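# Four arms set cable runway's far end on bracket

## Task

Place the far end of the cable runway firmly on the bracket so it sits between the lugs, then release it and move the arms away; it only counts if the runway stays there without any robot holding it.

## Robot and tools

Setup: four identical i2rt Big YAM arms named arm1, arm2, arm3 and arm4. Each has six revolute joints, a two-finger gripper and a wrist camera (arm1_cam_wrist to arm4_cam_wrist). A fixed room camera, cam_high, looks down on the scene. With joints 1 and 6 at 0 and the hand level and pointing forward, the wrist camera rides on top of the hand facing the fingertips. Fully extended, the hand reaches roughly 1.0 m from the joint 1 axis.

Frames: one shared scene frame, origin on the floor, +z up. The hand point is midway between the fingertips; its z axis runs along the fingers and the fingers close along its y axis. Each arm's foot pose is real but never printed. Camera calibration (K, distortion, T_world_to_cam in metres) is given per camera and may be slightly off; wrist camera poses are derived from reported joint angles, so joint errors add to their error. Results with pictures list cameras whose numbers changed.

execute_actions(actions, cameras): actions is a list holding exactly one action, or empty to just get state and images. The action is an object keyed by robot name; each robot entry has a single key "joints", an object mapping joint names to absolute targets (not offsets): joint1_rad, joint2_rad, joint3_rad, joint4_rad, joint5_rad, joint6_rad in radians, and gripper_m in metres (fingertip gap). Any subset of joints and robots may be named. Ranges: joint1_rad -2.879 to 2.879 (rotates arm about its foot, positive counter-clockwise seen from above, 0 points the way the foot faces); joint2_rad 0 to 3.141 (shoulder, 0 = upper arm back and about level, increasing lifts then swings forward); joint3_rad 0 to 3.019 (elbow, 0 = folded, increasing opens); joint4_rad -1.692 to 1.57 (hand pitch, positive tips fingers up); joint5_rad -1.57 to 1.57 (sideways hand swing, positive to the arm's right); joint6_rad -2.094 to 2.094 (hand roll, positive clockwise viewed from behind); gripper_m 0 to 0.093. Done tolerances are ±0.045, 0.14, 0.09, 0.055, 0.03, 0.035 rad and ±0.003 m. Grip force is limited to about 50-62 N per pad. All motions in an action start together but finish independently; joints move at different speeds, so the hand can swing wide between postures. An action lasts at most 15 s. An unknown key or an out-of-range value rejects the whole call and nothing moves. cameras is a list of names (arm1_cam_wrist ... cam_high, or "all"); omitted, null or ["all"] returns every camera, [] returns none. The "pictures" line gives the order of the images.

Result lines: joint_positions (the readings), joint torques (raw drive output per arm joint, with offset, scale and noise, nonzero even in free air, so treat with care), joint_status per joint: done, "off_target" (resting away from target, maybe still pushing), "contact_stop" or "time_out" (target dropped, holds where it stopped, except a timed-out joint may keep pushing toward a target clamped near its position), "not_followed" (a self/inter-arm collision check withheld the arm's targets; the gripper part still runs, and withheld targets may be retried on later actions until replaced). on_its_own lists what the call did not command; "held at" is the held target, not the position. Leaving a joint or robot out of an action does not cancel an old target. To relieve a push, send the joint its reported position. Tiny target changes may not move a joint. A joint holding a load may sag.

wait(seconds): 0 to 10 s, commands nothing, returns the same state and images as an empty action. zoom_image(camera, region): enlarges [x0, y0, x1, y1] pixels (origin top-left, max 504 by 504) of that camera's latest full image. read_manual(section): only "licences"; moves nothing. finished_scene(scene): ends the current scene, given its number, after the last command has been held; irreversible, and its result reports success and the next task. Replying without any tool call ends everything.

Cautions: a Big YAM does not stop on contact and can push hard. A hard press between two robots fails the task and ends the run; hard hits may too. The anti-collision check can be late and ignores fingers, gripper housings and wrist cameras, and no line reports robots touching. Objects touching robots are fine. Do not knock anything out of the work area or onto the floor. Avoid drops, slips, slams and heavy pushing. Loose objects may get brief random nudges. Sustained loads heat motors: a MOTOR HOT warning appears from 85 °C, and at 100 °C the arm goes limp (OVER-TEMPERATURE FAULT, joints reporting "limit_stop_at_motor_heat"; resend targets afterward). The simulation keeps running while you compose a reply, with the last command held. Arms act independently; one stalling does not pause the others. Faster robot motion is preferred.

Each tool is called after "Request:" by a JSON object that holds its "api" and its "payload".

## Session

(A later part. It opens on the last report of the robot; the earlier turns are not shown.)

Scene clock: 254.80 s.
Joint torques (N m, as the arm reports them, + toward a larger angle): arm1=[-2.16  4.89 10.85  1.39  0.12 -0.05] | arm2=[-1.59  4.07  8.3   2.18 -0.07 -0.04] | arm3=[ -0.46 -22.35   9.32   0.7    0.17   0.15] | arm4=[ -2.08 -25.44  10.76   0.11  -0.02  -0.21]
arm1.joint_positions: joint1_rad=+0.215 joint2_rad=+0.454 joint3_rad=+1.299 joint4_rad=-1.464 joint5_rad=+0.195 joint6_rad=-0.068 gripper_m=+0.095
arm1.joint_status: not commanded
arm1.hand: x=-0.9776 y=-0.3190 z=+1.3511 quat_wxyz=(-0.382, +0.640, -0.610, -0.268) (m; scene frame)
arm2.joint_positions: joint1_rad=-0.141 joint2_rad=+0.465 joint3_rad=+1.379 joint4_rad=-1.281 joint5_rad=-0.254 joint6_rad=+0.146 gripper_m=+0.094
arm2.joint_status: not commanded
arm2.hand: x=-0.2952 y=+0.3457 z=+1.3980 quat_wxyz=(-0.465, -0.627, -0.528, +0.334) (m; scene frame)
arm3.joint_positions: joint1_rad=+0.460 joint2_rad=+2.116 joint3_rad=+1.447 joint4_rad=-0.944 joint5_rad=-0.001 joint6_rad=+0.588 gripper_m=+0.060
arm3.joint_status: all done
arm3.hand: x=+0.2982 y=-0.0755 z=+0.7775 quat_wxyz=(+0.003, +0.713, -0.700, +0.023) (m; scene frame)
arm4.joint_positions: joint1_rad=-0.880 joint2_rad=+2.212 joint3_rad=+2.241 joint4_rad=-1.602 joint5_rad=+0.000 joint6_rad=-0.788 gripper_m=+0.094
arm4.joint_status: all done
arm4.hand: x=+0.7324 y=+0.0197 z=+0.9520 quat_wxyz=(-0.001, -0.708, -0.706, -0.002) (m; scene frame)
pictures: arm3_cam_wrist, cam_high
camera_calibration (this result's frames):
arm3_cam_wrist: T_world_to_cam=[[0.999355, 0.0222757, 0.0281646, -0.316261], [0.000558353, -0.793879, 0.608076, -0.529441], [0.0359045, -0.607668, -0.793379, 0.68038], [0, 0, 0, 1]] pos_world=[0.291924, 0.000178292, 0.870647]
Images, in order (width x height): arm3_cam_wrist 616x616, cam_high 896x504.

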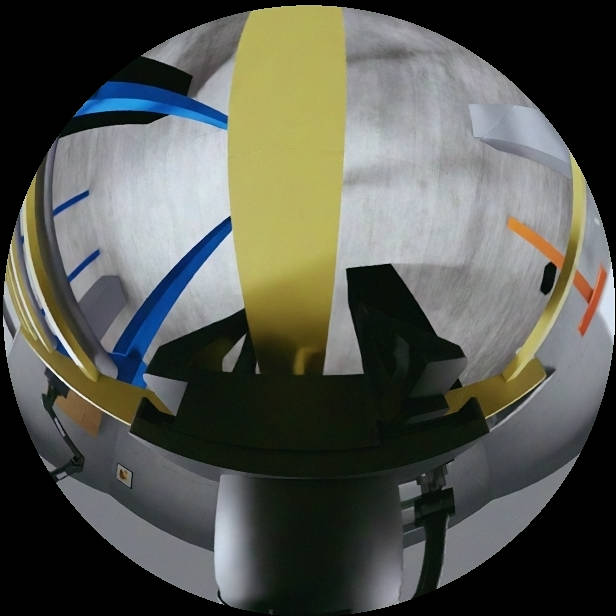

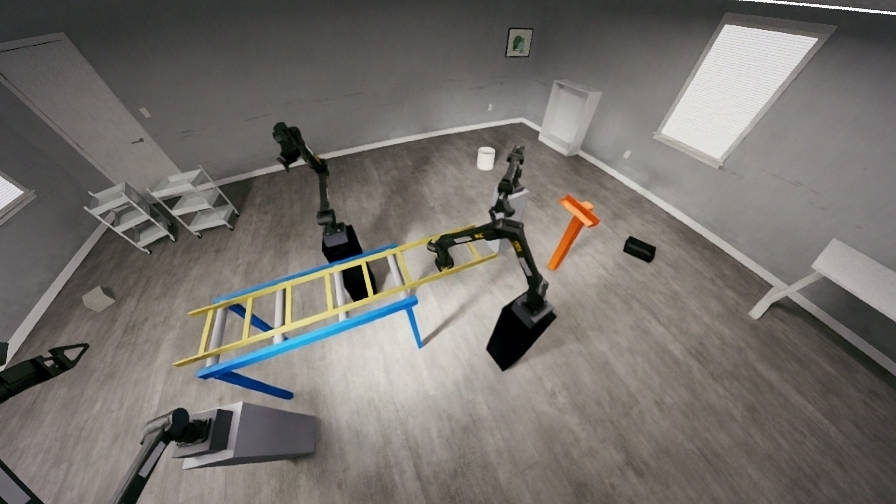

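Request:
{"api": "execute_actions", "payload": {"actions": [{"arm3":{"joints":{"joint1_rad":0.07,"joint3_rad":1.495,"joint6_rad":0.21,"gripper_m":0.05}}}], "cameras": ["arm3_cam_wrist","arm4_cam_wrist","cam_high"]}}

Scene clock: 262.60 s.
Joint torques (N m, as the arm reports them, + toward a larger angle): arm1=[-2.15  4.83 10.84  1.48  0.11 -0.04] | arm2=[-1.59  4.01  8.31  2.17 -0.07 -0.04] | arm3=[ -1.8  -22.57  11.15   0.33   0.29   0.07] | arm4=[ -2.04 -25.54  10.79   0.09  -0.03  -0.19]
arm1.joint_positions: joint1_rad=+0.215 joint2_rad=+0.454 joint3_rad=+1.299 joint4_rad=-1.464 joint5_rad=+0.195 joint6_rad=-0.068 gripper_m=+0.095
arm1.joint_status: not commanded
arm1.hand: x=-0.9776 y=-0.3190 z=+1.3511 quat_wxyz=(-0.382, +0.640, -0.610, -0.268) (m; scene frame)
arm2.joint_positions: joint1_rad=-0.141 joint2_rad=+0.465 joint3_rad=+1.379 joint4_rad=-1.281 joint5_rad=-0.254 joint6_rad=+0.146 gripper_m=+0.094
arm2.joint_status: not commanded
arm2.hand: x=-0.2952 y=+0.3457 z=+1.3980 quat_wxyz=(-0.465, -0.627, -0.528, +0.334) (m; scene frame)
arm3.joint_positions: joint1_rad=+0.088 joint2_rad=+2.116 joint3_rad=+1.464 joint4_rad=-0.932 joint5_rad=-0.005 joint6_rad=+0.207 gripper_m=+0.050
arm3.joint_status: all done
arm3.hand: x=+0.4857 y=+0.0209 z=+0.7835 quat_wxyz=(+0.004, +0.717, -0.697, +0.006) (m; scene frame)
arm4.joint_positions: joint1_rad=-0.880 joint2_rad=+2.212 joint3_rad=+2.241 joint4_rad=-1.602 joint5_rad=+0.000 joint6_rad=-0.788 gripper_m=+0.094
arm4.joint_status: not commanded
arm4.hand: x=+0.7324 y=+0.0197 z=+0.9520 quat_wxyz=(-0.001, -0.708, -0.706, -0.002) (m; scene frame)
pictures: arm3_cam_wrist, arm4_cam_wrist, cam_high
camera_calibration (this result's frames):
arm3_cam_wrist: T_world_to_cam=[[0.999516, 0.0309501, 0.00320673, -0.486646], [0.0231001, -0.807126, 0.589927, -0.453051], [0.0208466, -0.589568, -0.80745, 0.754939], [0, 0, 0, 1]] pos_world=[0.481138, 0.0944797, 0.878403]
arm4_cam_wrist: T_world_to_cam=[[-0.999842, -0.000204911, -0.0177751, 0.750061], [-0.0104817, 0.814402, 0.580206, -0.553334], [0.0143572, 0.580301, -0.814276, 0.875066], [0, 0, 0, 1]] pos_world=[0.731579, -0.0570109, 1.04692]
Images, in order (width x height): arm3_cam_wrist 616x616, arm4_cam_wrist 616x616, cam_high 896x504.

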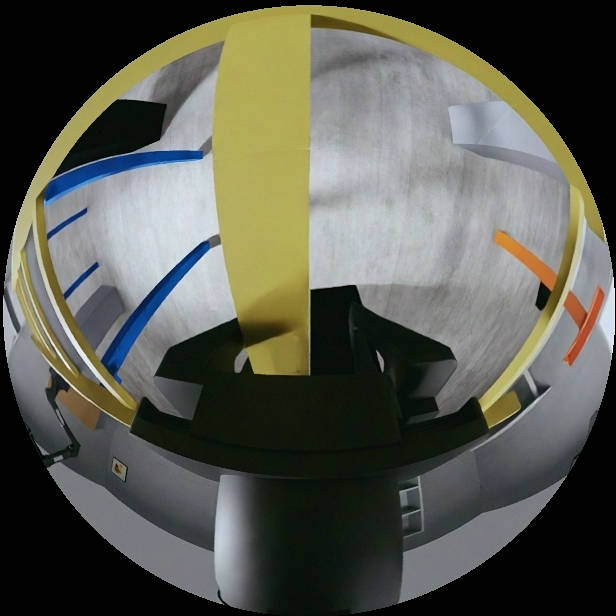

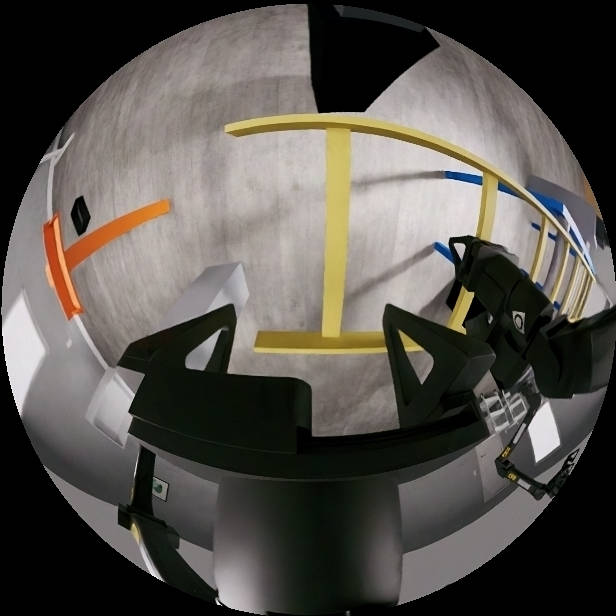

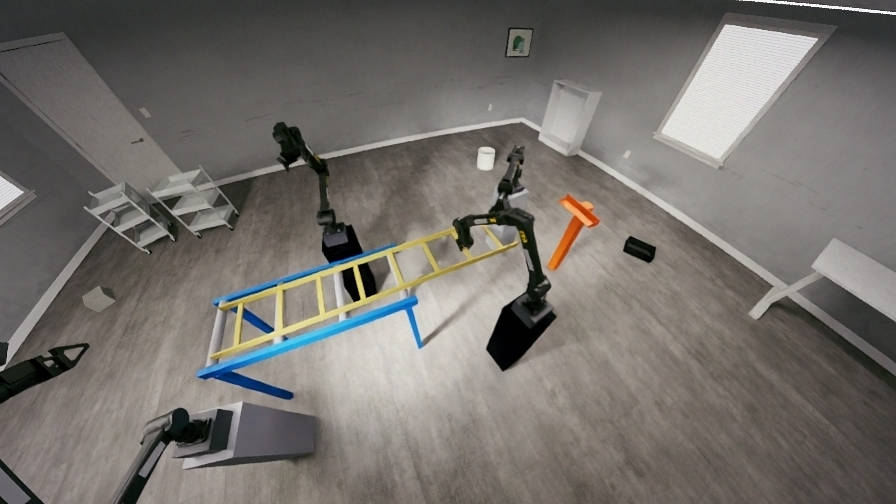

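Request:
{"api": "execute_actions", "payload": {"actions": [{"arm4":{"joints":{"joint1_rad":-0.915,"joint2_rad":2.37,"joint3_rad":2.14,"joint4_rad":-1.315,"joint6_rad":-0.825}},"arm3":{"joints":{"gripper_m":0.035}}}], "cameras": ["arm4_cam_wrist"]}}

Scene clock: 272.53 s.
Joint torques (N m, as the arm reports them, + toward a larger angle): arm1=[-2.15  4.88 10.85  1.4   0.12 -0.05] | arm2=[-1.58  4.05  8.3   2.18 -0.08 -0.04] | arm3=[ -1.32 -22.67  11.1    0.28   0.23   0.05] | arm4=[ -1.87 -27.7    9.73   0.74  -0.03  -0.2 ]
arm1.joint_positions: joint1_rad=+0.215 joint2_rad=+0.454 joint3_rad=+1.299 joint4_rad=-1.464 joint5_rad=+0.195 joint6_rad=-0.068 gripper_m=+0.095
arm1.joint_status: not commanded
arm1.hand: x=-0.9776 y=-0.3190 z=+1.3511 quat_wxyz=(-0.382, +0.640, -0.610, -0.268) (m; scene frame)
arm2.joint_positions: joint1_rad=-0.141 joint2_rad=+0.465 joint3_rad=+1.379 joint4_rad=-1.281 joint5_rad=-0.254 joint6_rad=+0.146 gripper_m=+0.094
arm2.joint_status: not commanded
arm2.hand: x=-0.2952 y=+0.3457 z=+1.3980 quat_wxyz=(-0.465, -0.627, -0.528, +0.334) (m; scene frame)
arm3.joint_positions: joint1_rad=+0.083 joint2_rad=+2.116 joint3_rad=+1.464 joint4_rad=-0.930 joint5_rad=-0.004 joint6_rad=+0.209 gripper_m=+0.035
arm3.joint_status: all done
arm3.hand: x=+0.4888 y=+0.0220 z=+0.7835 quat_wxyz=(+0.003, +0.714, -0.700, +0.006) (m; scene frame)
arm4.joint_positions: joint1_rad=-0.905 joint2_rad=+2.371 joint3_rad=+2.120 joint4_rad=-1.325 joint5_rad=+0.000 joint6_rad=-0.812 gripper_m=+0.094
arm4.joint_status: all done
arm4.hand: x=+0.7024 y=+0.0146 z=+0.7983 quat_wxyz=(-0.001, -0.709, -0.706, -0.004) (m; scene frame)
pictures: arm4_cam_wrist
camera_calibration (this result's frames):
arm4_cam_wrist: T_world_to_cam=[[-0.999804, 0.000966311, -0.0197551, 0.718869], [-0.0107066, 0.81337, 0.581648, -0.461251], [0.0166302, 0.581746, -0.813201, 0.750763], [0, 0, 0, 1]] pos_world=[0.701305, -0.0622798, 0.893008]
Images, in order (width x height): arm4_cam_wrist 616x616.

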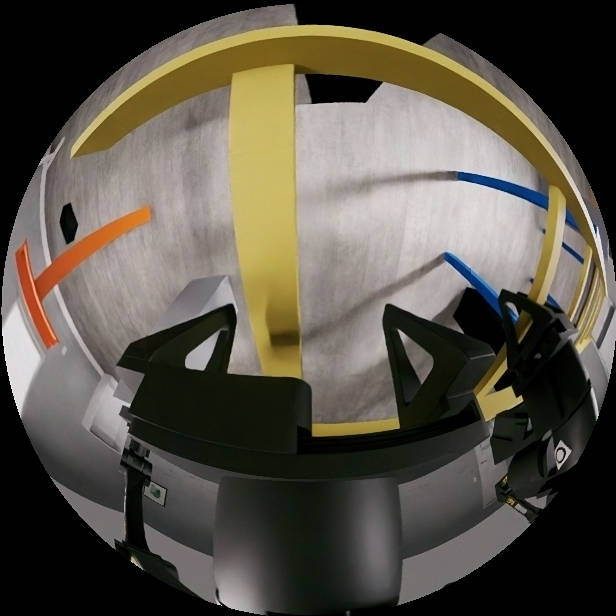

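Request:
{"api": "execute_actions", "payload": {"actions": [{"arm4":{"joints":{"joint3_rad":2.07,"joint4_rad":-1.275,"gripper_m":0.06}},"arm3":{"joints":{"gripper_m":0.09}}}], "cameras": ["arm4_cam_wrist"]}}

Scene clock: 281.40 s.
Joint torques (N m, as the arm reports them, + toward a larger angle): arm1=[-2.16  4.9  10.85  1.38  0.13 -0.04] | arm2=[-1.54  4.07  8.29  2.17 -0.07 -0.04] | arm3=[ -1.36 -22.53  11.14   0.27   0.22   0.06] | arm4=[ -1.79 -26.91   8.45   0.73   0.07  -0.19]
arm1.joint_positions: joint1_rad=+0.215 joint2_rad=+0.454 joint3_rad=+1.299 joint4_rad=-1.464 joint5_rad=+0.195 joint6_rad=-0.068 gripper_m=+0.095
arm1.joint_status: not commanded
arm1.hand: x=-0.9776 y=-0.3190 z=+1.3511 quat_wxyz=(-0.382, +0.640, -0.610, -0.268) (m; scene frame)
arm2.joint_positions: joint1_rad=-0.141 joint2_rad=+0.465 joint3_rad=+1.379 joint4_rad=-1.281 joint5_rad=-0.254 joint6_rad=+0.146 gripper_m=+0.094
arm2.joint_status: not commanded
arm2.hand: x=-0.2952 y=+0.3457 z=+1.3980 quat_wxyz=(-0.465, -0.627, -0.528, +0.334) (m; scene frame)
arm3.joint_positions: joint1_rad=+0.083 joint2_rad=+2.116 joint3_rad=+1.464 joint4_rad=-0.930 joint5_rad=-0.004 joint6_rad=+0.209 gripper_m=+0.090
arm3.joint_status: all done
arm3.hand: x=+0.4888 y=+0.0220 z=+0.7835 quat_wxyz=(+0.003, +0.714, -0.700, +0.006) (m; scene frame)
arm4.joint_positions: joint1_rad=-0.906 joint2_rad=+2.364 joint3_rad=+2.067 joint4_rad=-1.285 joint5_rad=-0.002 joint6_rad=-0.813 gripper_m=+0.060
arm4.joint_status: all done
arm4.hand: x=+0.7082 y=+0.0198 z=+0.7834 quat_wxyz=(-0.003, -0.709, -0.706, -0.007) (m; scene frame)
pictures: arm4_cam_wrist
camera_calibration (this result's frames):
arm4_cam_wrist: T_world_to_cam=[[-0.99966, 0.000656008, -0.0260494, 0.729205], [-0.0146805, 0.811755, 0.583813, -0.455635], [0.0215287, 0.583998, -0.81147, 0.730665], [0, 0, 0, 1]] pos_world=[0.706538, -0.0573206, 0.877913]
Images, in order (width x height): arm4_cam_wrist 616x616.

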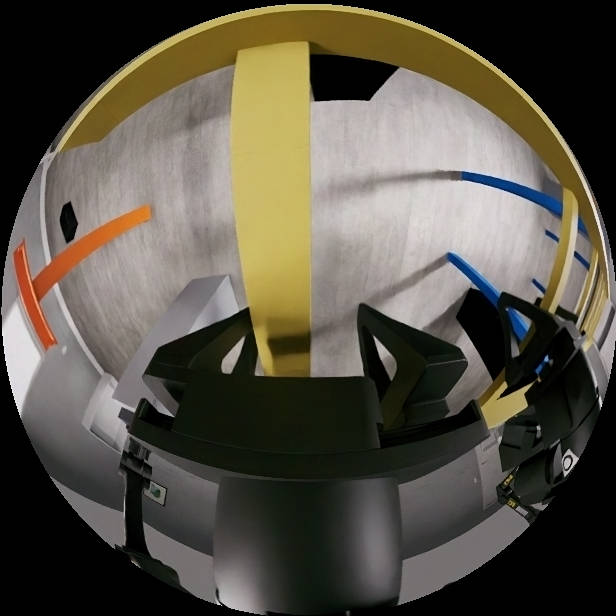

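Request:
{"api": "execute_actions", "payload": {"actions": [{"arm4":{"joints":{"gripper_m":0.0}}}], "cameras": []}}

Request:
{"api": "execute_actions", "payload": {"actions": [{"arm4":{"joints":{"joint2_rad":2.30,"joint4_rad":-1.33}},"arm3":{"joints":{"joint2_rad":1.90,"joint3_rad":1.55}}}], "cameras": ["arm4_cam_wrist","cam_high"]}}

Scene clock: 292.77 s.
Joint torques (N m, as the arm reports them, + toward a larger angle): arm1=[-2.24  4.93 10.87  1.39  0.12 -0.04] | arm2=[-1.52  4.1   8.31  2.19 -0.07 -0.04] | arm3=[ -1.29 -22.52  11.14   0.28   0.22   0.05] | arm4=[ -1.75 -26.77   8.96   0.62   0.12  -0.13]
arm1.joint_positions: joint1_rad=+0.215 joint2_rad=+0.454 joint3_rad=+1.299 joint4_rad=-1.464 joint5_rad=+0.195 joint6_rad=-0.068 gripper_m=+0.095
arm1.joint_status: not commanded
arm1.hand: x=-0.9776 y=-0.3190 z=+1.3511 quat_wxyz=(-0.382, +0.640, -0.610, -0.268) (m; scene frame)
arm2.joint_positions: joint1_rad=-0.141 joint2_rad=+0.465 joint3_rad=+1.379 joint4_rad=-1.281 joint5_rad=-0.254 joint6_rad=+0.146 gripper_m=+0.094
arm2.joint_status: not commanded
arm2.hand: x=-0.2952 y=+0.3457 z=+1.3980 quat_wxyz=(-0.465, -0.627, -0.528, +0.334) (m; scene frame)
arm3.joint_positions: joint1_rad=+0.083 joint2_rad=+2.116 joint3_rad=+1.464 joint4_rad=-0.930 joint5_rad=-0.004 joint6_rad=+0.209 gripper_m=+0.090
arm3.joint_status: not commanded
arm3.hand: x=+0.4888 y=+0.0220 z=+0.7835 quat_wxyz=(+0.003, +0.714, -0.700, +0.006) (m; scene frame)
arm4.joint_positions: joint1_rad=-0.904 joint2_rad=+2.362 joint3_rad=+2.059 joint4_rad=-1.281 joint5_rad=-0.004 joint6_rad=-0.819 gripper_m=+0.024
arm4.joint_status: gripper_m off_target (ended at +0.024, target +0.000)
arm4.hand: x=+0.7105 y=+0.0200 z=+0.7816 quat_wxyz=(-0.004, -0.706, -0.708, -0.008) (m; scene frame)
pictures: none
No camera images: the call's "cameras" was empty. Leave "cameras" out to get every camera's image.

Scene clock: 293.93 s.
Joint torques (N m, as the arm reports them, + toward a larger angle): arm1=[-2.24  4.97 10.88  1.44  0.12 -0.05] | arm2=[-1.57  4.06  8.32  2.18 -0.07 -0.04] | arm3=[ -1.27 -18.1   11.89   0.81   0.22   0.05] | arm4=[ -2.07 -32.4    9.    -0.82   0.37  -0.13]
arm1.joint_positions: joint1_rad=+0.215 joint2_rad=+0.454 joint3_rad=+1.299 joint4_rad=-1.464 joint5_rad=+0.195 joint6_rad=-0.068 gripper_m=+0.095
arm1.joint_status: not commanded
arm1.hand: x=-0.9776 y=-0.3190 z=+1.3511 quat_wxyz=(-0.382, +0.640, -0.610, -0.268) (m; scene frame)
arm2.joint_positions: joint1_rad=-0.141 joint2_rad=+0.465 joint3_rad=+1.379 joint4_rad=-1.281 joint5_rad=-0.254 joint6_rad=+0.146 gripper_m=+0.094
arm2.joint_status: not commanded
arm2.hand: x=-0.2952 y=+0.3457 z=+1.3980 quat_wxyz=(-0.465, -0.627, -0.528, +0.334) (m; scene frame)
arm3.joint_positions: joint1_rad=+0.083 joint2_rad=+1.866 joint3_rad=+1.538 joint4_rad=-0.930 joint5_rad=-0.004 joint6_rad=+0.209 gripper_m=+0.090
arm3.joint_status: all done
arm3.hand: x=+0.4751 y=+0.0777 z=+0.9577 quat_wxyz=(-0.083, +0.706, -0.691, -0.130) (m; scene frame)
arm4.joint_positions: joint1_rad=-0.902 joint2_rad=+2.360 joint3_rad=+2.059 joint4_rad=-1.297 joint5_rad=-0.011 joint6_rad=-0.819 gripper_m=+0.024
arm4.joint_status: all done
arm4.hand: x=+0.7147 y=+0.0207 z=+0.7833 quat_wxyz=(-0.007, -0.705, -0.709, -0.015) (m; scene frame)
pictures: arm4_cam_wrist, cam_high
camera_calibration (this result's frames):
arm4_cam_wrist: T_world_to_cam=[[-0.999016, -0.00856582, -0.0435258, 0.749132], [-0.0325195, 0.808766, 0.587231, -0.446046], [0.0301721, 0.588068, -0.808249, 0.72117], [0, 0, 0, 1]] pos_world=[0.71213, -0.0569326, 0.877423]
Images, in order (width x height): arm4_cam_wrist 616x616, cam_high 896x504.

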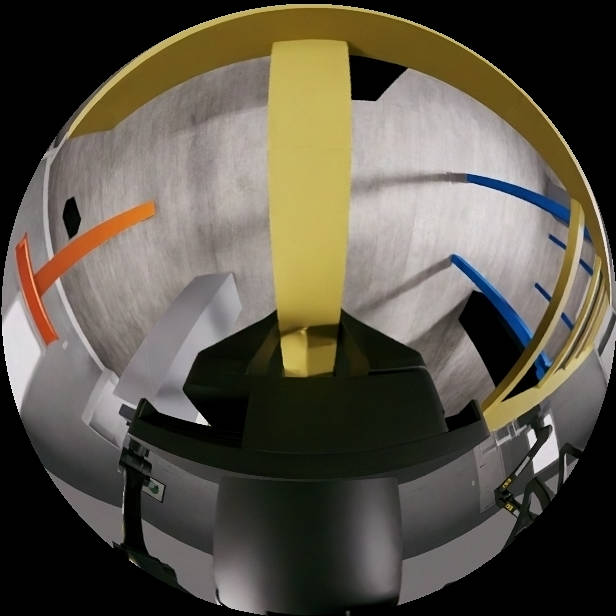

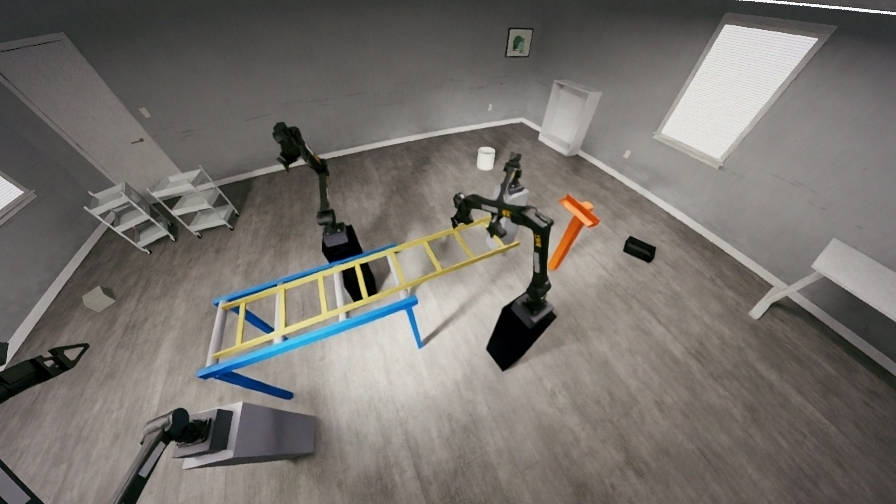

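Request:
{"api": "execute_actions", "payload": {"actions": [{"arm4":{"joints":{"joint1_rad":-0.733,"joint2_rad":2.06,"joint3_rad":1.66,"joint4_rad":-1.106,"joint6_rad":-0.643}},"arm3":{"joints":{"joint1_rad":0.9,"joint2_rad":1.3,"joint3_rad":0.9}}}], "cameras": ["arm4_cam_wrist","cam_high"]}}

Scene clock: 312.33 s.
Joint torques (N m, as the arm reports them, + toward a larger angle): arm1=[-2.24  4.94 10.77  1.34  0.11 -0.03] | arm2=[-1.56  4.07  8.3   2.18 -0.07 -0.04] | arm3=[ 0.42 -8.88 10.4   0.82  0.17  0.05] | arm4=[ -2.49 -27.62  11.49  -0.07   0.08  -0.26]
arm1.joint_positions: joint1_rad=+0.215 joint2_rad=+0.454 joint3_rad=+1.299 joint4_rad=-1.464 joint5_rad=+0.195 joint6_rad=-0.068 gripper_m=+0.095
arm1.joint_status: not commanded
arm1.hand: x=-0.9776 y=-0.3190 z=+1.3511 quat_wxyz=(-0.382, +0.640, -0.610, -0.268) (m; scene frame)
arm2.joint_positions: joint1_rad=-0.141 joint2_rad=+0.465 joint3_rad=+1.379 joint4_rad=-1.281 joint5_rad=-0.254 joint6_rad=+0.146 gripper_m=+0.094
arm2.joint_status: not commanded
arm2.hand: x=-0.2952 y=+0.3457 z=+1.3980 quat_wxyz=(-0.465, -0.627, -0.528, +0.334) (m; scene frame)
arm3.joint_positions: joint1_rad=+0.891 joint2_rad=+1.291 joint3_rad=+0.898 joint4_rad=-0.930 joint5_rad=-0.002 joint6_rad=+0.209 gripper_m=+0.090
arm3.joint_status: all done
arm3.hand: x=+0.2786 y=-0.3385 z=+0.9703 quat_wxyz=(-0.019, +0.925, -0.360, -0.120) (m; scene frame)
arm4.joint_positions: joint1_rad=-0.713 joint2_rad=+2.112 joint3_rad=+1.604 joint4_rad=-1.095 joint5_rad=-0.002 joint6_rad=-0.625 gripper_m=+0.024
arm4.joint_status: all done
arm4.hand: x=+0.8689 y=+0.0125 z=+0.7821 quat_wxyz=(+0.000, -0.707, -0.707, -0.018) (m; scene frame)
pictures: arm4_cam_wrist, cam_high
camera_calibration (this result's frames):
arm4_cam_wrist: T_world_to_cam=[[-0.999297, -0.00380558, -0.0372932, 0.898308], [-0.025399, 0.800417, 0.598905, -0.448953], [0.027571, 0.599431, -0.799951, 0.716001], [0, 0, 0, 1]] pos_world=[0.866533, -0.066425, 0.875147]
Images, in order (width x height): arm4_cam_wrist 616x616, cam_high 896x504.

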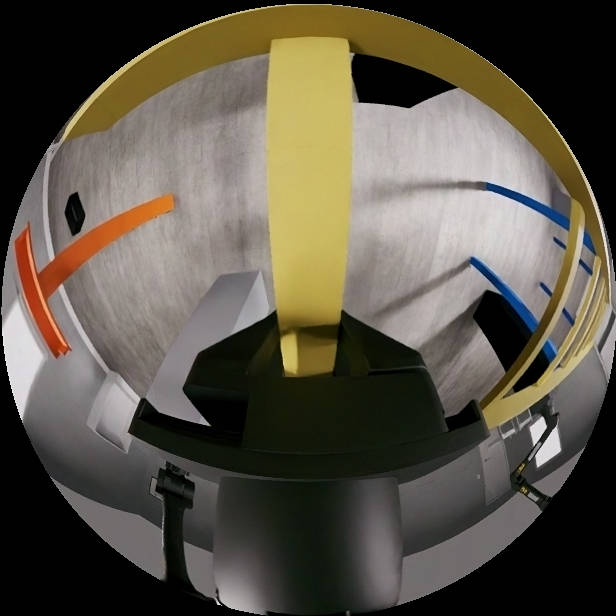

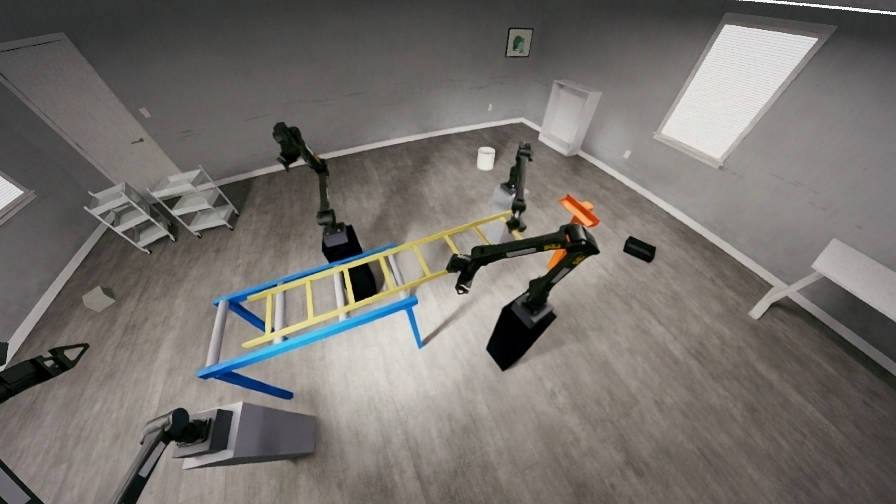

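Request:
{"api": "execute_actions", "payload": {"actions": [{"arm4":{"joints":{"joint1_rad":-0.51,"joint2_rad":1.86,"joint3_rad":1.44,"joint4_rad":-0.972,"joint6_rad":-0.413}},"arm3":{"joints":{"joint1_rad":0.7,"joint2_rad":0.1,"joint3_rad":0.15,"joint4_rad":-0.4}}}], "cameras": ["arm4_cam_wrist","cam_high"]}}

Scene clock: 330.30 s.
Joint torques (N m, as the arm reports them, + toward a larger angle): arm1=[-2.05  4.9  10.81  1.41  0.12 -0.06] | arm2=[-1.6   4.06  8.3   2.18 -0.07 -0.05] | arm3=[-0.23  3.17 12.46  2.44  0.1   0.04] | arm4=[ -1.99 -30.21  12.39   0.03  -0.01  -0.18]
arm1.joint_positions: joint1_rad=+0.215 joint2_rad=+0.454 joint3_rad=+1.299 joint4_rad=-1.464 joint5_rad=+0.195 joint6_rad=-0.068 gripper_m=+0.095
arm1.joint_status: not commanded
arm1.hand: x=-0.9776 y=-0.3190 z=+1.3511 quat_wxyz=(-0.382, +0.640, -0.610, -0.268) (m; scene frame)
arm2.joint_positions: joint1_rad=-0.141 joint2_rad=+0.465 joint3_rad=+1.379 joint4_rad=-1.281 joint5_rad=-0.254 joint6_rad=+0.146 gripper_m=+0.094
arm2.joint_status: not commanded
arm2.hand: x=-0.2952 y=+0.3457 z=+1.3980 quat_wxyz=(-0.465, -0.627, -0.528, +0.334) (m; scene frame)
arm3.joint_positions: joint1_rad=+0.700 joint2_rad=+0.111 joint3_rad=+0.151 joint4_rad=-0.419 joint5_rad=-0.001 joint6_rad=+0.209 gripper_m=+0.090
arm3.joint_status: all done
arm3.hand: x=+0.4224 y=-0.3652 z=+1.0065 quat_wxyz=(-0.143, +0.741, -0.372, -0.541) (m; scene frame)
arm4.joint_positions: joint1_rad=-0.498 joint2_rad=+1.973 joint3_rad=+1.367 joint4_rad=-0.961 joint5_rad=+0.000 joint6_rad=-0.401 gripper_m=+0.024
arm4.joint_status: all done
arm4.hand: x=+1.0014 y=-0.0020 z=+0.7832 quat_wxyz=(-0.002, -0.710, -0.704, +0.001) (m; scene frame)
pictures: arm4_cam_wrist, cam_high
camera_calibration (this result's frames):
arm4_cam_wrist: T_world_to_cam=[[-0.999884, 0.00507602, -0.0143469, 1.01342], [-0.00411795, 0.817322, 0.576166, -0.438154], [0.0146507, 0.576159, -0.817206, 0.748293], [0, 0, 0, 1]] pos_world=[1.00054, -0.0781668, 0.878499]
Images, in order (width x height): arm4_cam_wrist 616x616, cam_high 896x504.

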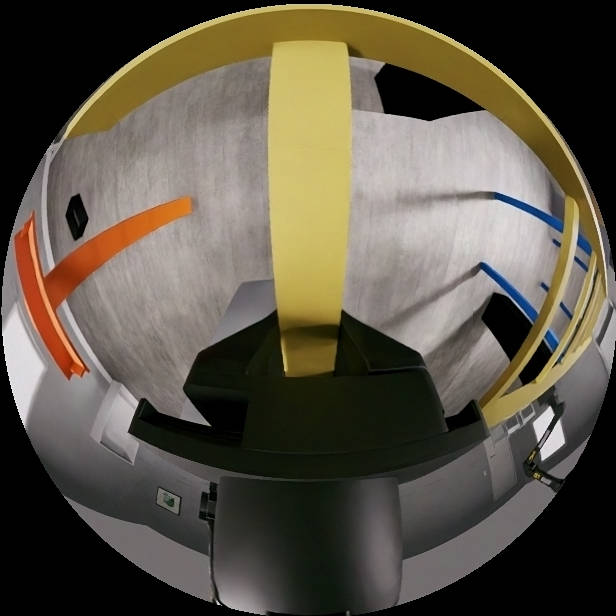

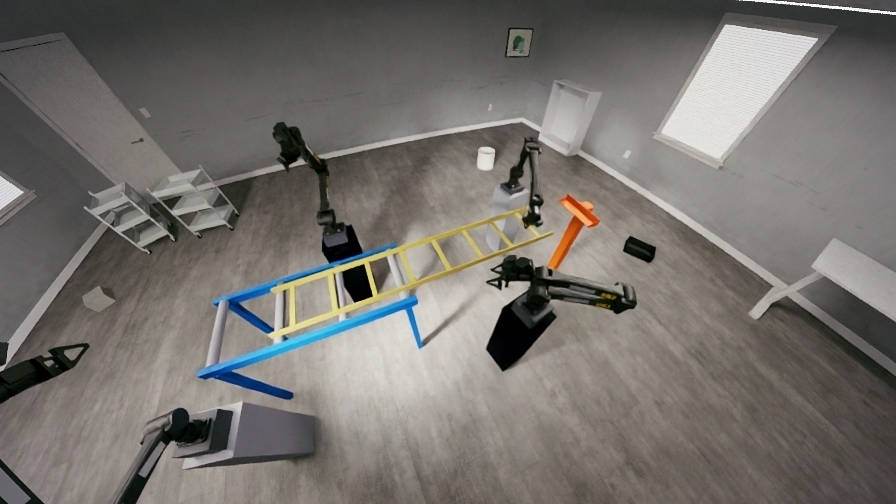

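Request:
{"api": "execute_actions", "payload": {"actions": [{"arm4":{"joints":{"joint1_rad":-0.19,"joint2_rad":1.74,"joint3_rad":1.37,"joint4_rad":-0.94,"joint6_rad":-0.10}}}], "cameras": ["arm4_cam_wrist","cam_high"]}}

Scene clock: 344.13 s.
Joint torques (N m, as the arm reports them, + toward a larger angle): arm1=[-2.32  4.89 10.84  1.41  0.12 -0.04] | arm2=[-1.56  4.09  8.3   2.18 -0.07 -0.04] | arm3=[-0.27  3.18 12.35  2.45  0.1   0.04] | arm4=[ -0.16 -34.79  12.97  -0.07   0.03  -0.06]
arm1.joint_positions: joint1_rad=+0.215 joint2_rad=+0.454 joint3_rad=+1.299 joint4_rad=-1.464 joint5_rad=+0.195 joint6_rad=-0.068 gripper_m=+0.095
arm1.joint_status: not commanded
arm1.hand: x=-0.9776 y=-0.3190 z=+1.3511 quat_wxyz=(-0.382, +0.640, -0.610, -0.268) (m; scene frame)
arm2.joint_positions: joint1_rad=-0.141 joint2_rad=+0.465 joint3_rad=+1.379 joint4_rad=-1.281 joint5_rad=-0.254 joint6_rad=+0.146 gripper_m=+0.094
arm2.joint_status: not commanded
arm2.hand: x=-0.2952 y=+0.3457 z=+1.3980 quat_wxyz=(-0.465, -0.627, -0.528, +0.334) (m; scene frame)
arm3.joint_positions: joint1_rad=+0.700 joint2_rad=+0.111 joint3_rad=+0.151 joint4_rad=-0.419 joint5_rad=-0.001 joint6_rad=+0.209 gripper_m=+0.090
arm3.joint_status: not commanded
arm3.hand: x=+0.4224 y=-0.3652 z=+1.0065 quat_wxyz=(-0.143, +0.741, -0.372, -0.541) (m; scene frame)
arm4.joint_positions: joint1_rad=-0.207 joint2_rad=+1.922 joint3_rad=+1.286 joint4_rad=-0.926 joint5_rad=+0.000 joint6_rad=-0.101 gripper_m=+0.024
arm4.joint_status: joint2_rad time_out (moved -0.051 of -0.233); the others done
arm4.on_its_own: joint2_rad reads +1.922 and still pushes toward +1.740 since a time_out
arm4.hand: x=+1.1574 y=-0.0214 z=+0.7848 quat_wxyz=(-0.004, -0.714, -0.701, +0.002) (m; scene frame)
pictures: arm4_cam_wrist, cam_high
camera_calibration (this result's frames):
arm4_cam_wrist: T_world_to_cam=[[-0.999775, 0.0145533, -0.0154176, 1.17039], [0.00310899, 0.819972, 0.572396, -0.427924], [0.0209722, 0.572219, -0.819833, 0.753145], [0, 0, 0, 1]] pos_world=[1.15567, -0.0971115, 0.880439]
Images, in order (width x height): arm4_cam_wrist 616x616, cam_high 896x504.

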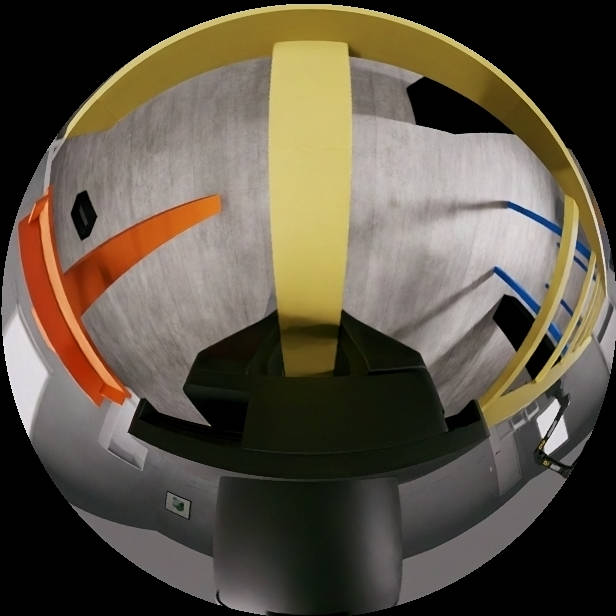

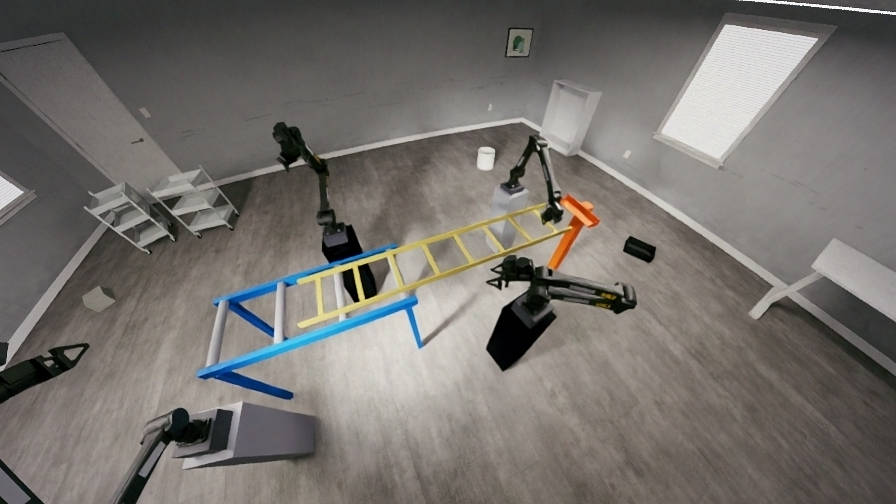

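Request:
{"api": "execute_actions", "payload": {"actions": [{"arm4":{"joints":{"joint2_rad":1.62,"joint3_rad":1.40}}}], "cameras": ["arm4_cam_wrist","cam_high"]}}

Request:
{"api": "zoom_image", "payload": {"camera": "arm4_cam_wrist", "region": [0, 100, 320, 420]}}

Scene clock: 353.10 s.
Joint torques (N m, as the arm reports them, + toward a larger angle): arm1=[-2.19  4.7  10.85  1.45  0.12 -0.05] | arm2=[-1.59  4.1   8.3   2.19 -0.08 -0.04] | arm3=[-0.26  3.16 12.34  2.44  0.1   0.04] | arm4=[ -0.03 -34.76  15.58   1.43   0.13  -0.05]
arm1.joint_positions: joint1_rad=+0.215 joint2_rad=+0.454 joint3_rad=+1.299 joint4_rad=-1.464 joint5_rad=+0.195 joint6_rad=-0.068 gripper_m=+0.095
arm1.joint_status: not commanded
arm1.hand: x=-0.9776 y=-0.3190 z=+1.3511 quat_wxyz=(-0.382, +0.640, -0.610, -0.268) (m; scene frame)
arm2.joint_positions: joint1_rad=-0.141 joint2_rad=+0.465 joint3_rad=+1.379 joint4_rad=-1.281 joint5_rad=-0.254 joint6_rad=+0.146 gripper_m=+0.094
arm2.joint_status: not commanded
arm2.hand: x=-0.2952 y=+0.3457 z=+1.3980 quat_wxyz=(-0.465, -0.627, -0.528, +0.334) (m; scene frame)
arm3.joint_positions: joint1_rad=+0.700 joint2_rad=+0.111 joint3_rad=+0.151 joint4_rad=-0.419 joint5_rad=-0.001 joint6_rad=+0.209 gripper_m=+0.090
arm3.joint_status: not commanded
arm3.hand: x=+0.4224 y=-0.3652 z=+1.0065 quat_wxyz=(-0.143, +0.741, -0.372, -0.541) (m; scene frame)
arm4.joint_positions: joint1_rad=-0.207 joint2_rad=+1.809 joint3_rad=+1.285 joint4_rad=-0.965 joint5_rad=-0.003 joint6_rad=-0.099 gripper_m=+0.024
arm4.joint_status: joint2_rad time_out (moved -0.112 of -0.302); joint3_rad time_out (moved -0.001 of +0.114)
arm4.on_its_own: joint2_rad reads +1.809 and still pushes toward +1.620 since a time_out; joint3_rad reads +1.285 and still pushes toward +1.397 since a time_out
arm4.hand: x=+1.1573 y=-0.0240 z=+0.8409 quat_wxyz=(-0.028, -0.713, -0.700, +0.029) (m; scene frame)
pictures: arm4_cam_wrist, cam_high
camera_calibration (this result's frames):
arm4_cam_wrist: T_world_to_cam=[[-0.999833, 0.0149126, -0.0105989, 1.16725], [0.00739072, 0.859163, 0.511649, -0.410777], [0.0167362, 0.511485, -0.859129, 0.837082], [0, 0, 0, 1]] pos_world=[1.15609, -0.0926371, 0.941707]
Images, in order (width x height): arm4_cam_wrist 616x616, cam_high 896x504.

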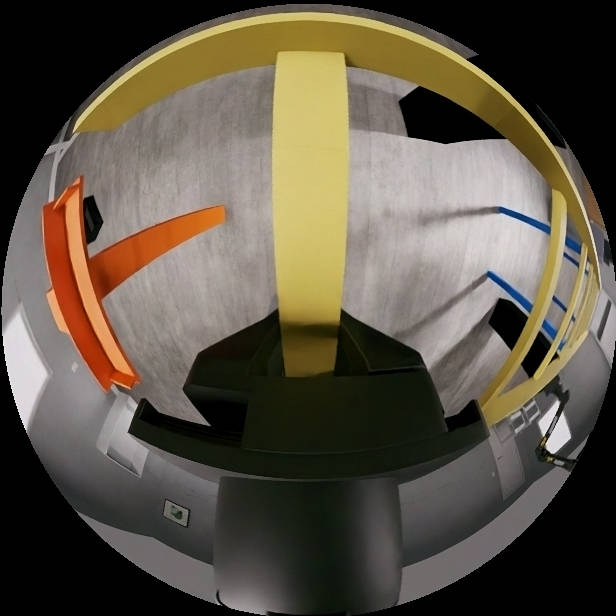

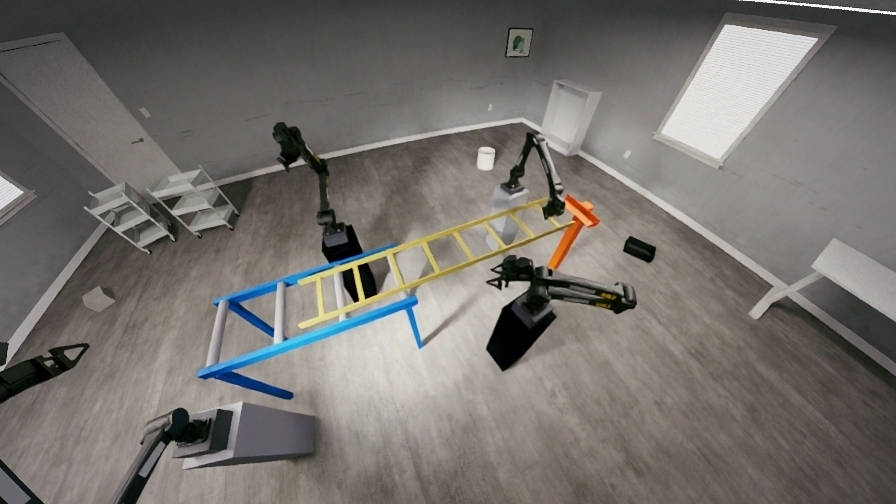

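Region (0, 100, 320, 420) of arm4_cam_wrist's 616x616 image, scaled by 1.575, with more detail than that image has.

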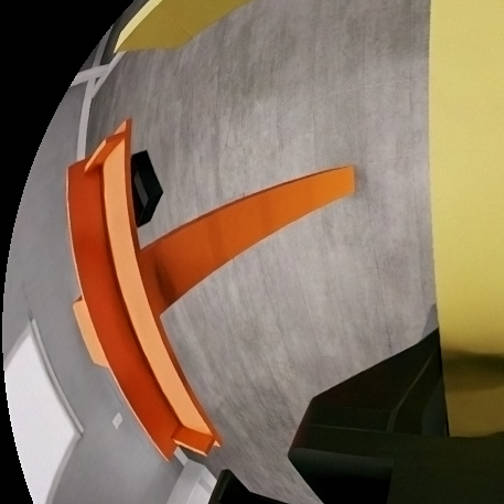

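Request:
{"api": "execute_actions", "payload": {"actions": [{"arm4":{"joints":{"joint1_rad":0.08,"joint6_rad":0.16}}}], "cameras": ["arm4_cam_wrist","cam_high"]}}

Scene clock: 370.10 s.
Joint torques (N m, as the arm reports them, + toward a larger angle): arm1=[-2.09  4.93 10.85  1.41  0.12 -0.05] | arm2=[-1.49  4.09  8.3   2.18 -0.08 -0.04] | arm3=[-0.24  3.1  12.37  2.45  0.1   0.04] | arm4=[  0.35 -34.85  16.2    0.76   0.12  -0.12]
arm1.joint_positions: joint1_rad=+0.215 joint2_rad=+0.454 joint3_rad=+1.299 joint4_rad=-1.464 joint5_rad=+0.195 joint6_rad=-0.068 gripper_m=+0.095
arm1.joint_status: not commanded
arm1.hand: x=-0.9776 y=-0.3190 z=+1.3511 quat_wxyz=(-0.382, +0.640, -0.610, -0.268) (m; scene frame)
arm2.joint_positions: joint1_rad=-0.141 joint2_rad=+0.465 joint3_rad=+1.379 joint4_rad=-1.281 joint5_rad=-0.254 joint6_rad=+0.146 gripper_m=+0.094
arm2.joint_status: not commanded
arm2.hand: x=-0.2952 y=+0.3457 z=+1.3980 quat_wxyz=(-0.465, -0.627, -0.528, +0.334) (m; scene frame)
arm3.joint_positions: joint1_rad=+0.700 joint2_rad=+0.111 joint3_rad=+0.151 joint4_rad=-0.419 joint5_rad=-0.001 joint6_rad=+0.209 gripper_m=+0.090
arm3.joint_status: not commanded
arm3.hand: x=+0.4224 y=-0.3652 z=+1.0065 quat_wxyz=(-0.143, +0.741, -0.372, -0.541) (m; scene frame)
arm4.joint_positions: joint1_rad=+0.059 joint2_rad=+1.809 joint3_rad=+1.278 joint4_rad=-0.946 joint5_rad=-0.002 joint6_rad=+0.166 gripper_m=+0.024
arm4.joint_status: all done
arm4.on_its_own: joint2_rad reads +1.809 and still pushes toward +1.620 since a time_out; joint3_rad reads +1.278 and still pushes toward +1.397 since a time_out
arm4.hand: x=+1.2977 y=-0.0237 z=+0.8394 quat_wxyz=(-0.039, -0.713, -0.700, +0.025) (m; scene frame)
pictures: arm4_cam_wrist, cam_high
camera_calibration (this result's frames):
arm4_cam_wrist: T_world_to_cam=[[-0.999388, 0.0122912, -0.0327527, 1.32552], [-0.00580144, 0.865051, 0.50165, -0.385653], [0.0344987, 0.501533, -0.864451, 0.814511], [0, 0, 0, 1]] pos_world=[1.29437, -0.0911861, 0.940982]
Images, in order (width x height): arm4_cam_wrist 616x616, cam_high 896x504.

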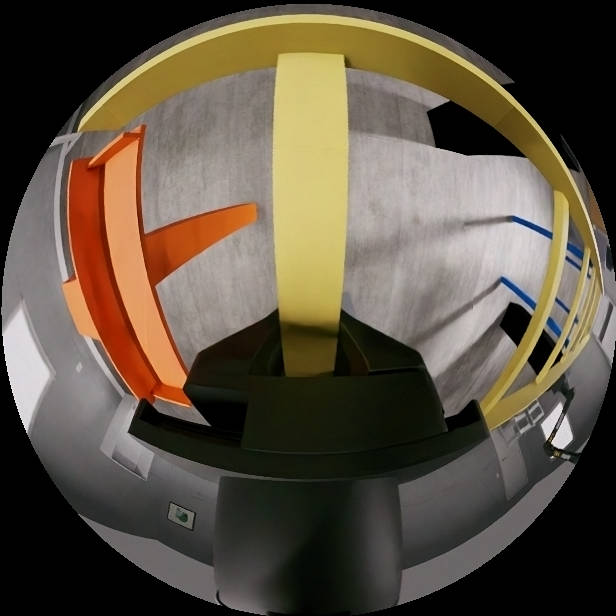

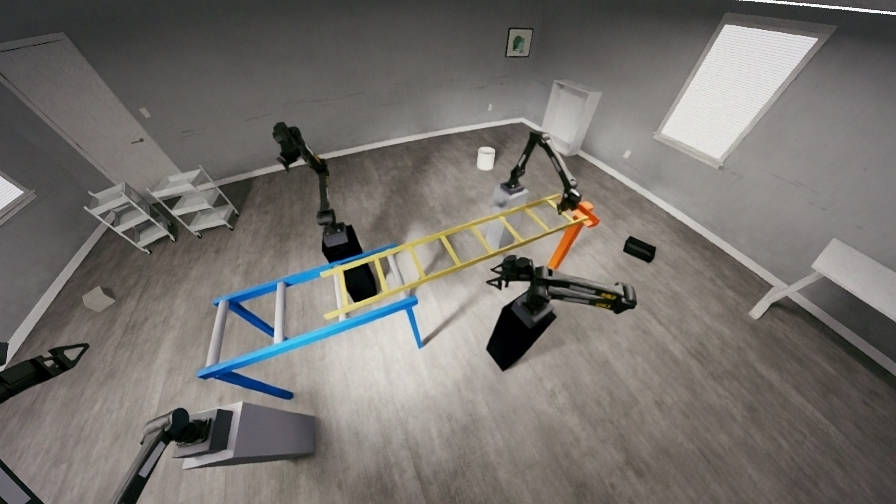

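Request:
{"api": "zoom_image", "payload": {"camera": "arm4_cam_wrist", "region": [50, 90, 210, 250]}}

Request:
{"api": "zoom_image", "payload": {"camera": "cam_high", "region": [520, 170, 620, 250]}}

Region (50, 90, 210, 250) of arm4_cam_wrist's 616x616 image, scaled by 3.150, with more detail than that image has.

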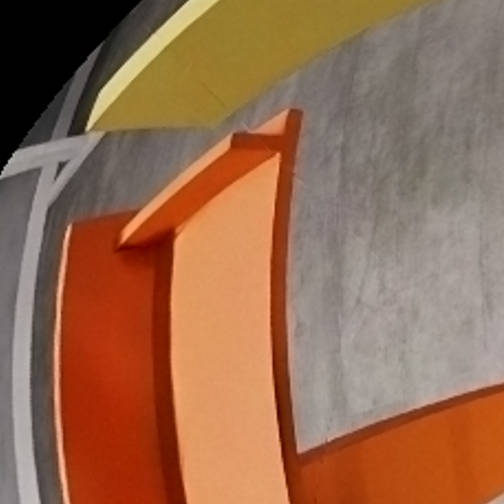

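Region (520, 170, 620, 250) of cam_high's 896x504 image, scaled by 5.040, with more detail than that image has; it fills the top 403 rows of this view, and the rest is white.

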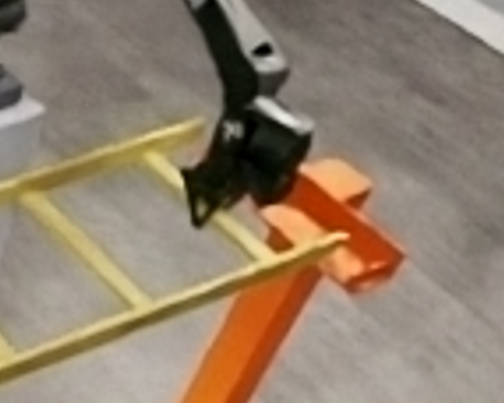

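Request:
{"api": "execute_actions", "payload": {"actions": [{"arm4":{"joints":{"joint1_rad":0.225,"joint2_rad":1.74,"joint3_rad":1.48,"joint6_rad":0.32}}}], "cameras": ["arm4_cam_wrist","cam_high"]}}

Scene clock: 399.70 s.
Joint torques (N m, as the arm reports them, + toward a larger angle): arm1=[-2.23  5.11 10.82  1.4   0.12 -0.05] | arm2=[-1.5   4.15  8.28  2.18 -0.07 -0.04] | arm3=[-0.26  3.12 12.36  2.44  0.1   0.03] | arm4=[ -2.48 -36.24  15.23   0.04   0.01  -0.34]
arm1.joint_positions: joint1_rad=+0.215 joint2_rad=+0.454 joint3_rad=+1.299 joint4_rad=-1.464 joint5_rad=+0.195 joint6_rad=-0.068 gripper_m=+0.095
arm1.joint_status: not commanded
arm1.hand: x=-0.9776 y=-0.3190 z=+1.3511 quat_wxyz=(-0.382, +0.640, -0.610, -0.268) (m; scene frame)
arm2.joint_positions: joint1_rad=-0.141 joint2_rad=+0.465 joint3_rad=+1.379 joint4_rad=-1.281 joint5_rad=-0.254 joint6_rad=+0.146 gripper_m=+0.094
arm2.joint_status: not commanded
arm2.hand: x=-0.2952 y=+0.3457 z=+1.3980 quat_wxyz=(-0.465, -0.627, -0.528, +0.334) (m; scene frame)
arm3.joint_positions: joint1_rad=+0.700 joint2_rad=+0.111 joint3_rad=+0.151 joint4_rad=-0.419 joint5_rad=-0.001 joint6_rad=+0.209 gripper_m=+0.090
arm3.joint_status: not commanded
arm3.hand: x=+0.4224 y=-0.3652 z=+1.0065 quat_wxyz=(-0.143, +0.741, -0.372, -0.541) (m; scene frame)
arm4.joint_positions: joint1_rad=+0.245 joint2_rad=+1.931 joint3_rad=+1.332 joint4_rad=-0.928 joint5_rad=+0.002 joint6_rad=+0.346 gripper_m=+0.024
arm4.joint_status: joint2_rad time_out (moved +0.122 of -0.069); joint3_rad time_out (moved +0.054 of +0.202); the others done
arm4.on_its_own: joint2_rad reads +1.931 and still pushes toward +1.740 since a time_out; joint3_rad reads +1.332 and still pushes toward +1.444 since a time_out
arm4.hand: x=+1.3978 y=-0.0151 z=+0.7957 quat_wxyz=(-0.021, -0.711, -0.703, +0.009) (m; scene frame)
pictures: arm4_cam_wrist, cam_high
camera_calibration (this result's frames):
arm4_cam_wrist: T_world_to_cam=[[-0.999539, 0.00779423, -0.0293448, 1.42149], [-0.00945268, 0.838573, 0.544707, -0.400128], [0.0288534, 0.544733, -0.838113, 0.756551], [0, 0, 0, 1]] pos_world=[1.39523, -0.0876611, 0.893741]
Images, in order (width x height): arm4_cam_wrist 616x616, cam_high 896x504.

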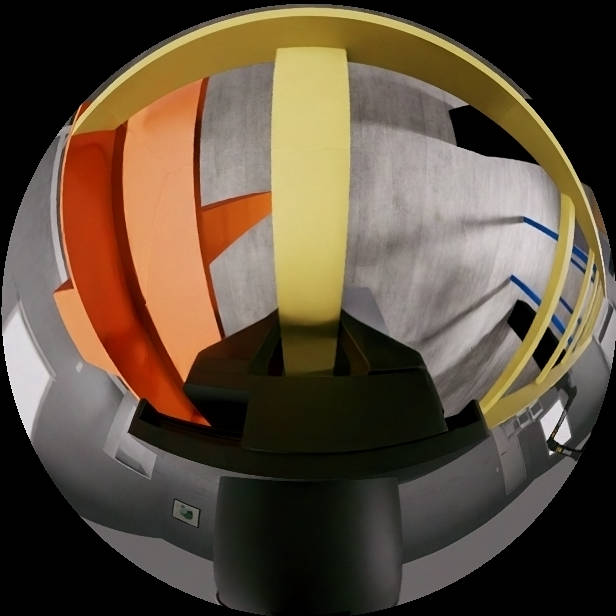

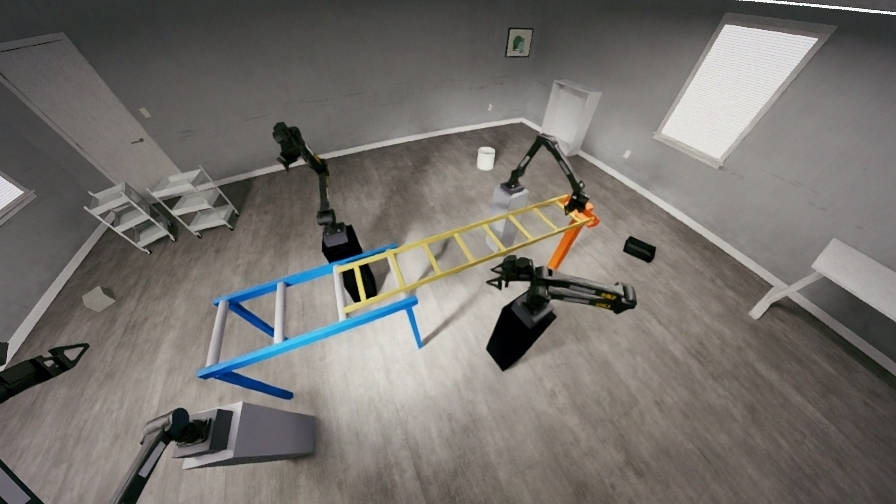

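Request:
{"api": "zoom_image", "payload": {"camera": "cam_high", "region": [540, 180, 610, 240]}}

Region (540, 180, 610, 240) of cam_high's 896x504 image, scaled by 7.200, with more detail than that image has; it fills the top 432 rows of this view, and the rest is white.

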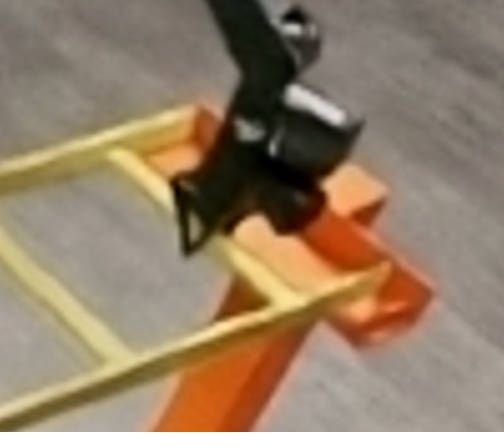

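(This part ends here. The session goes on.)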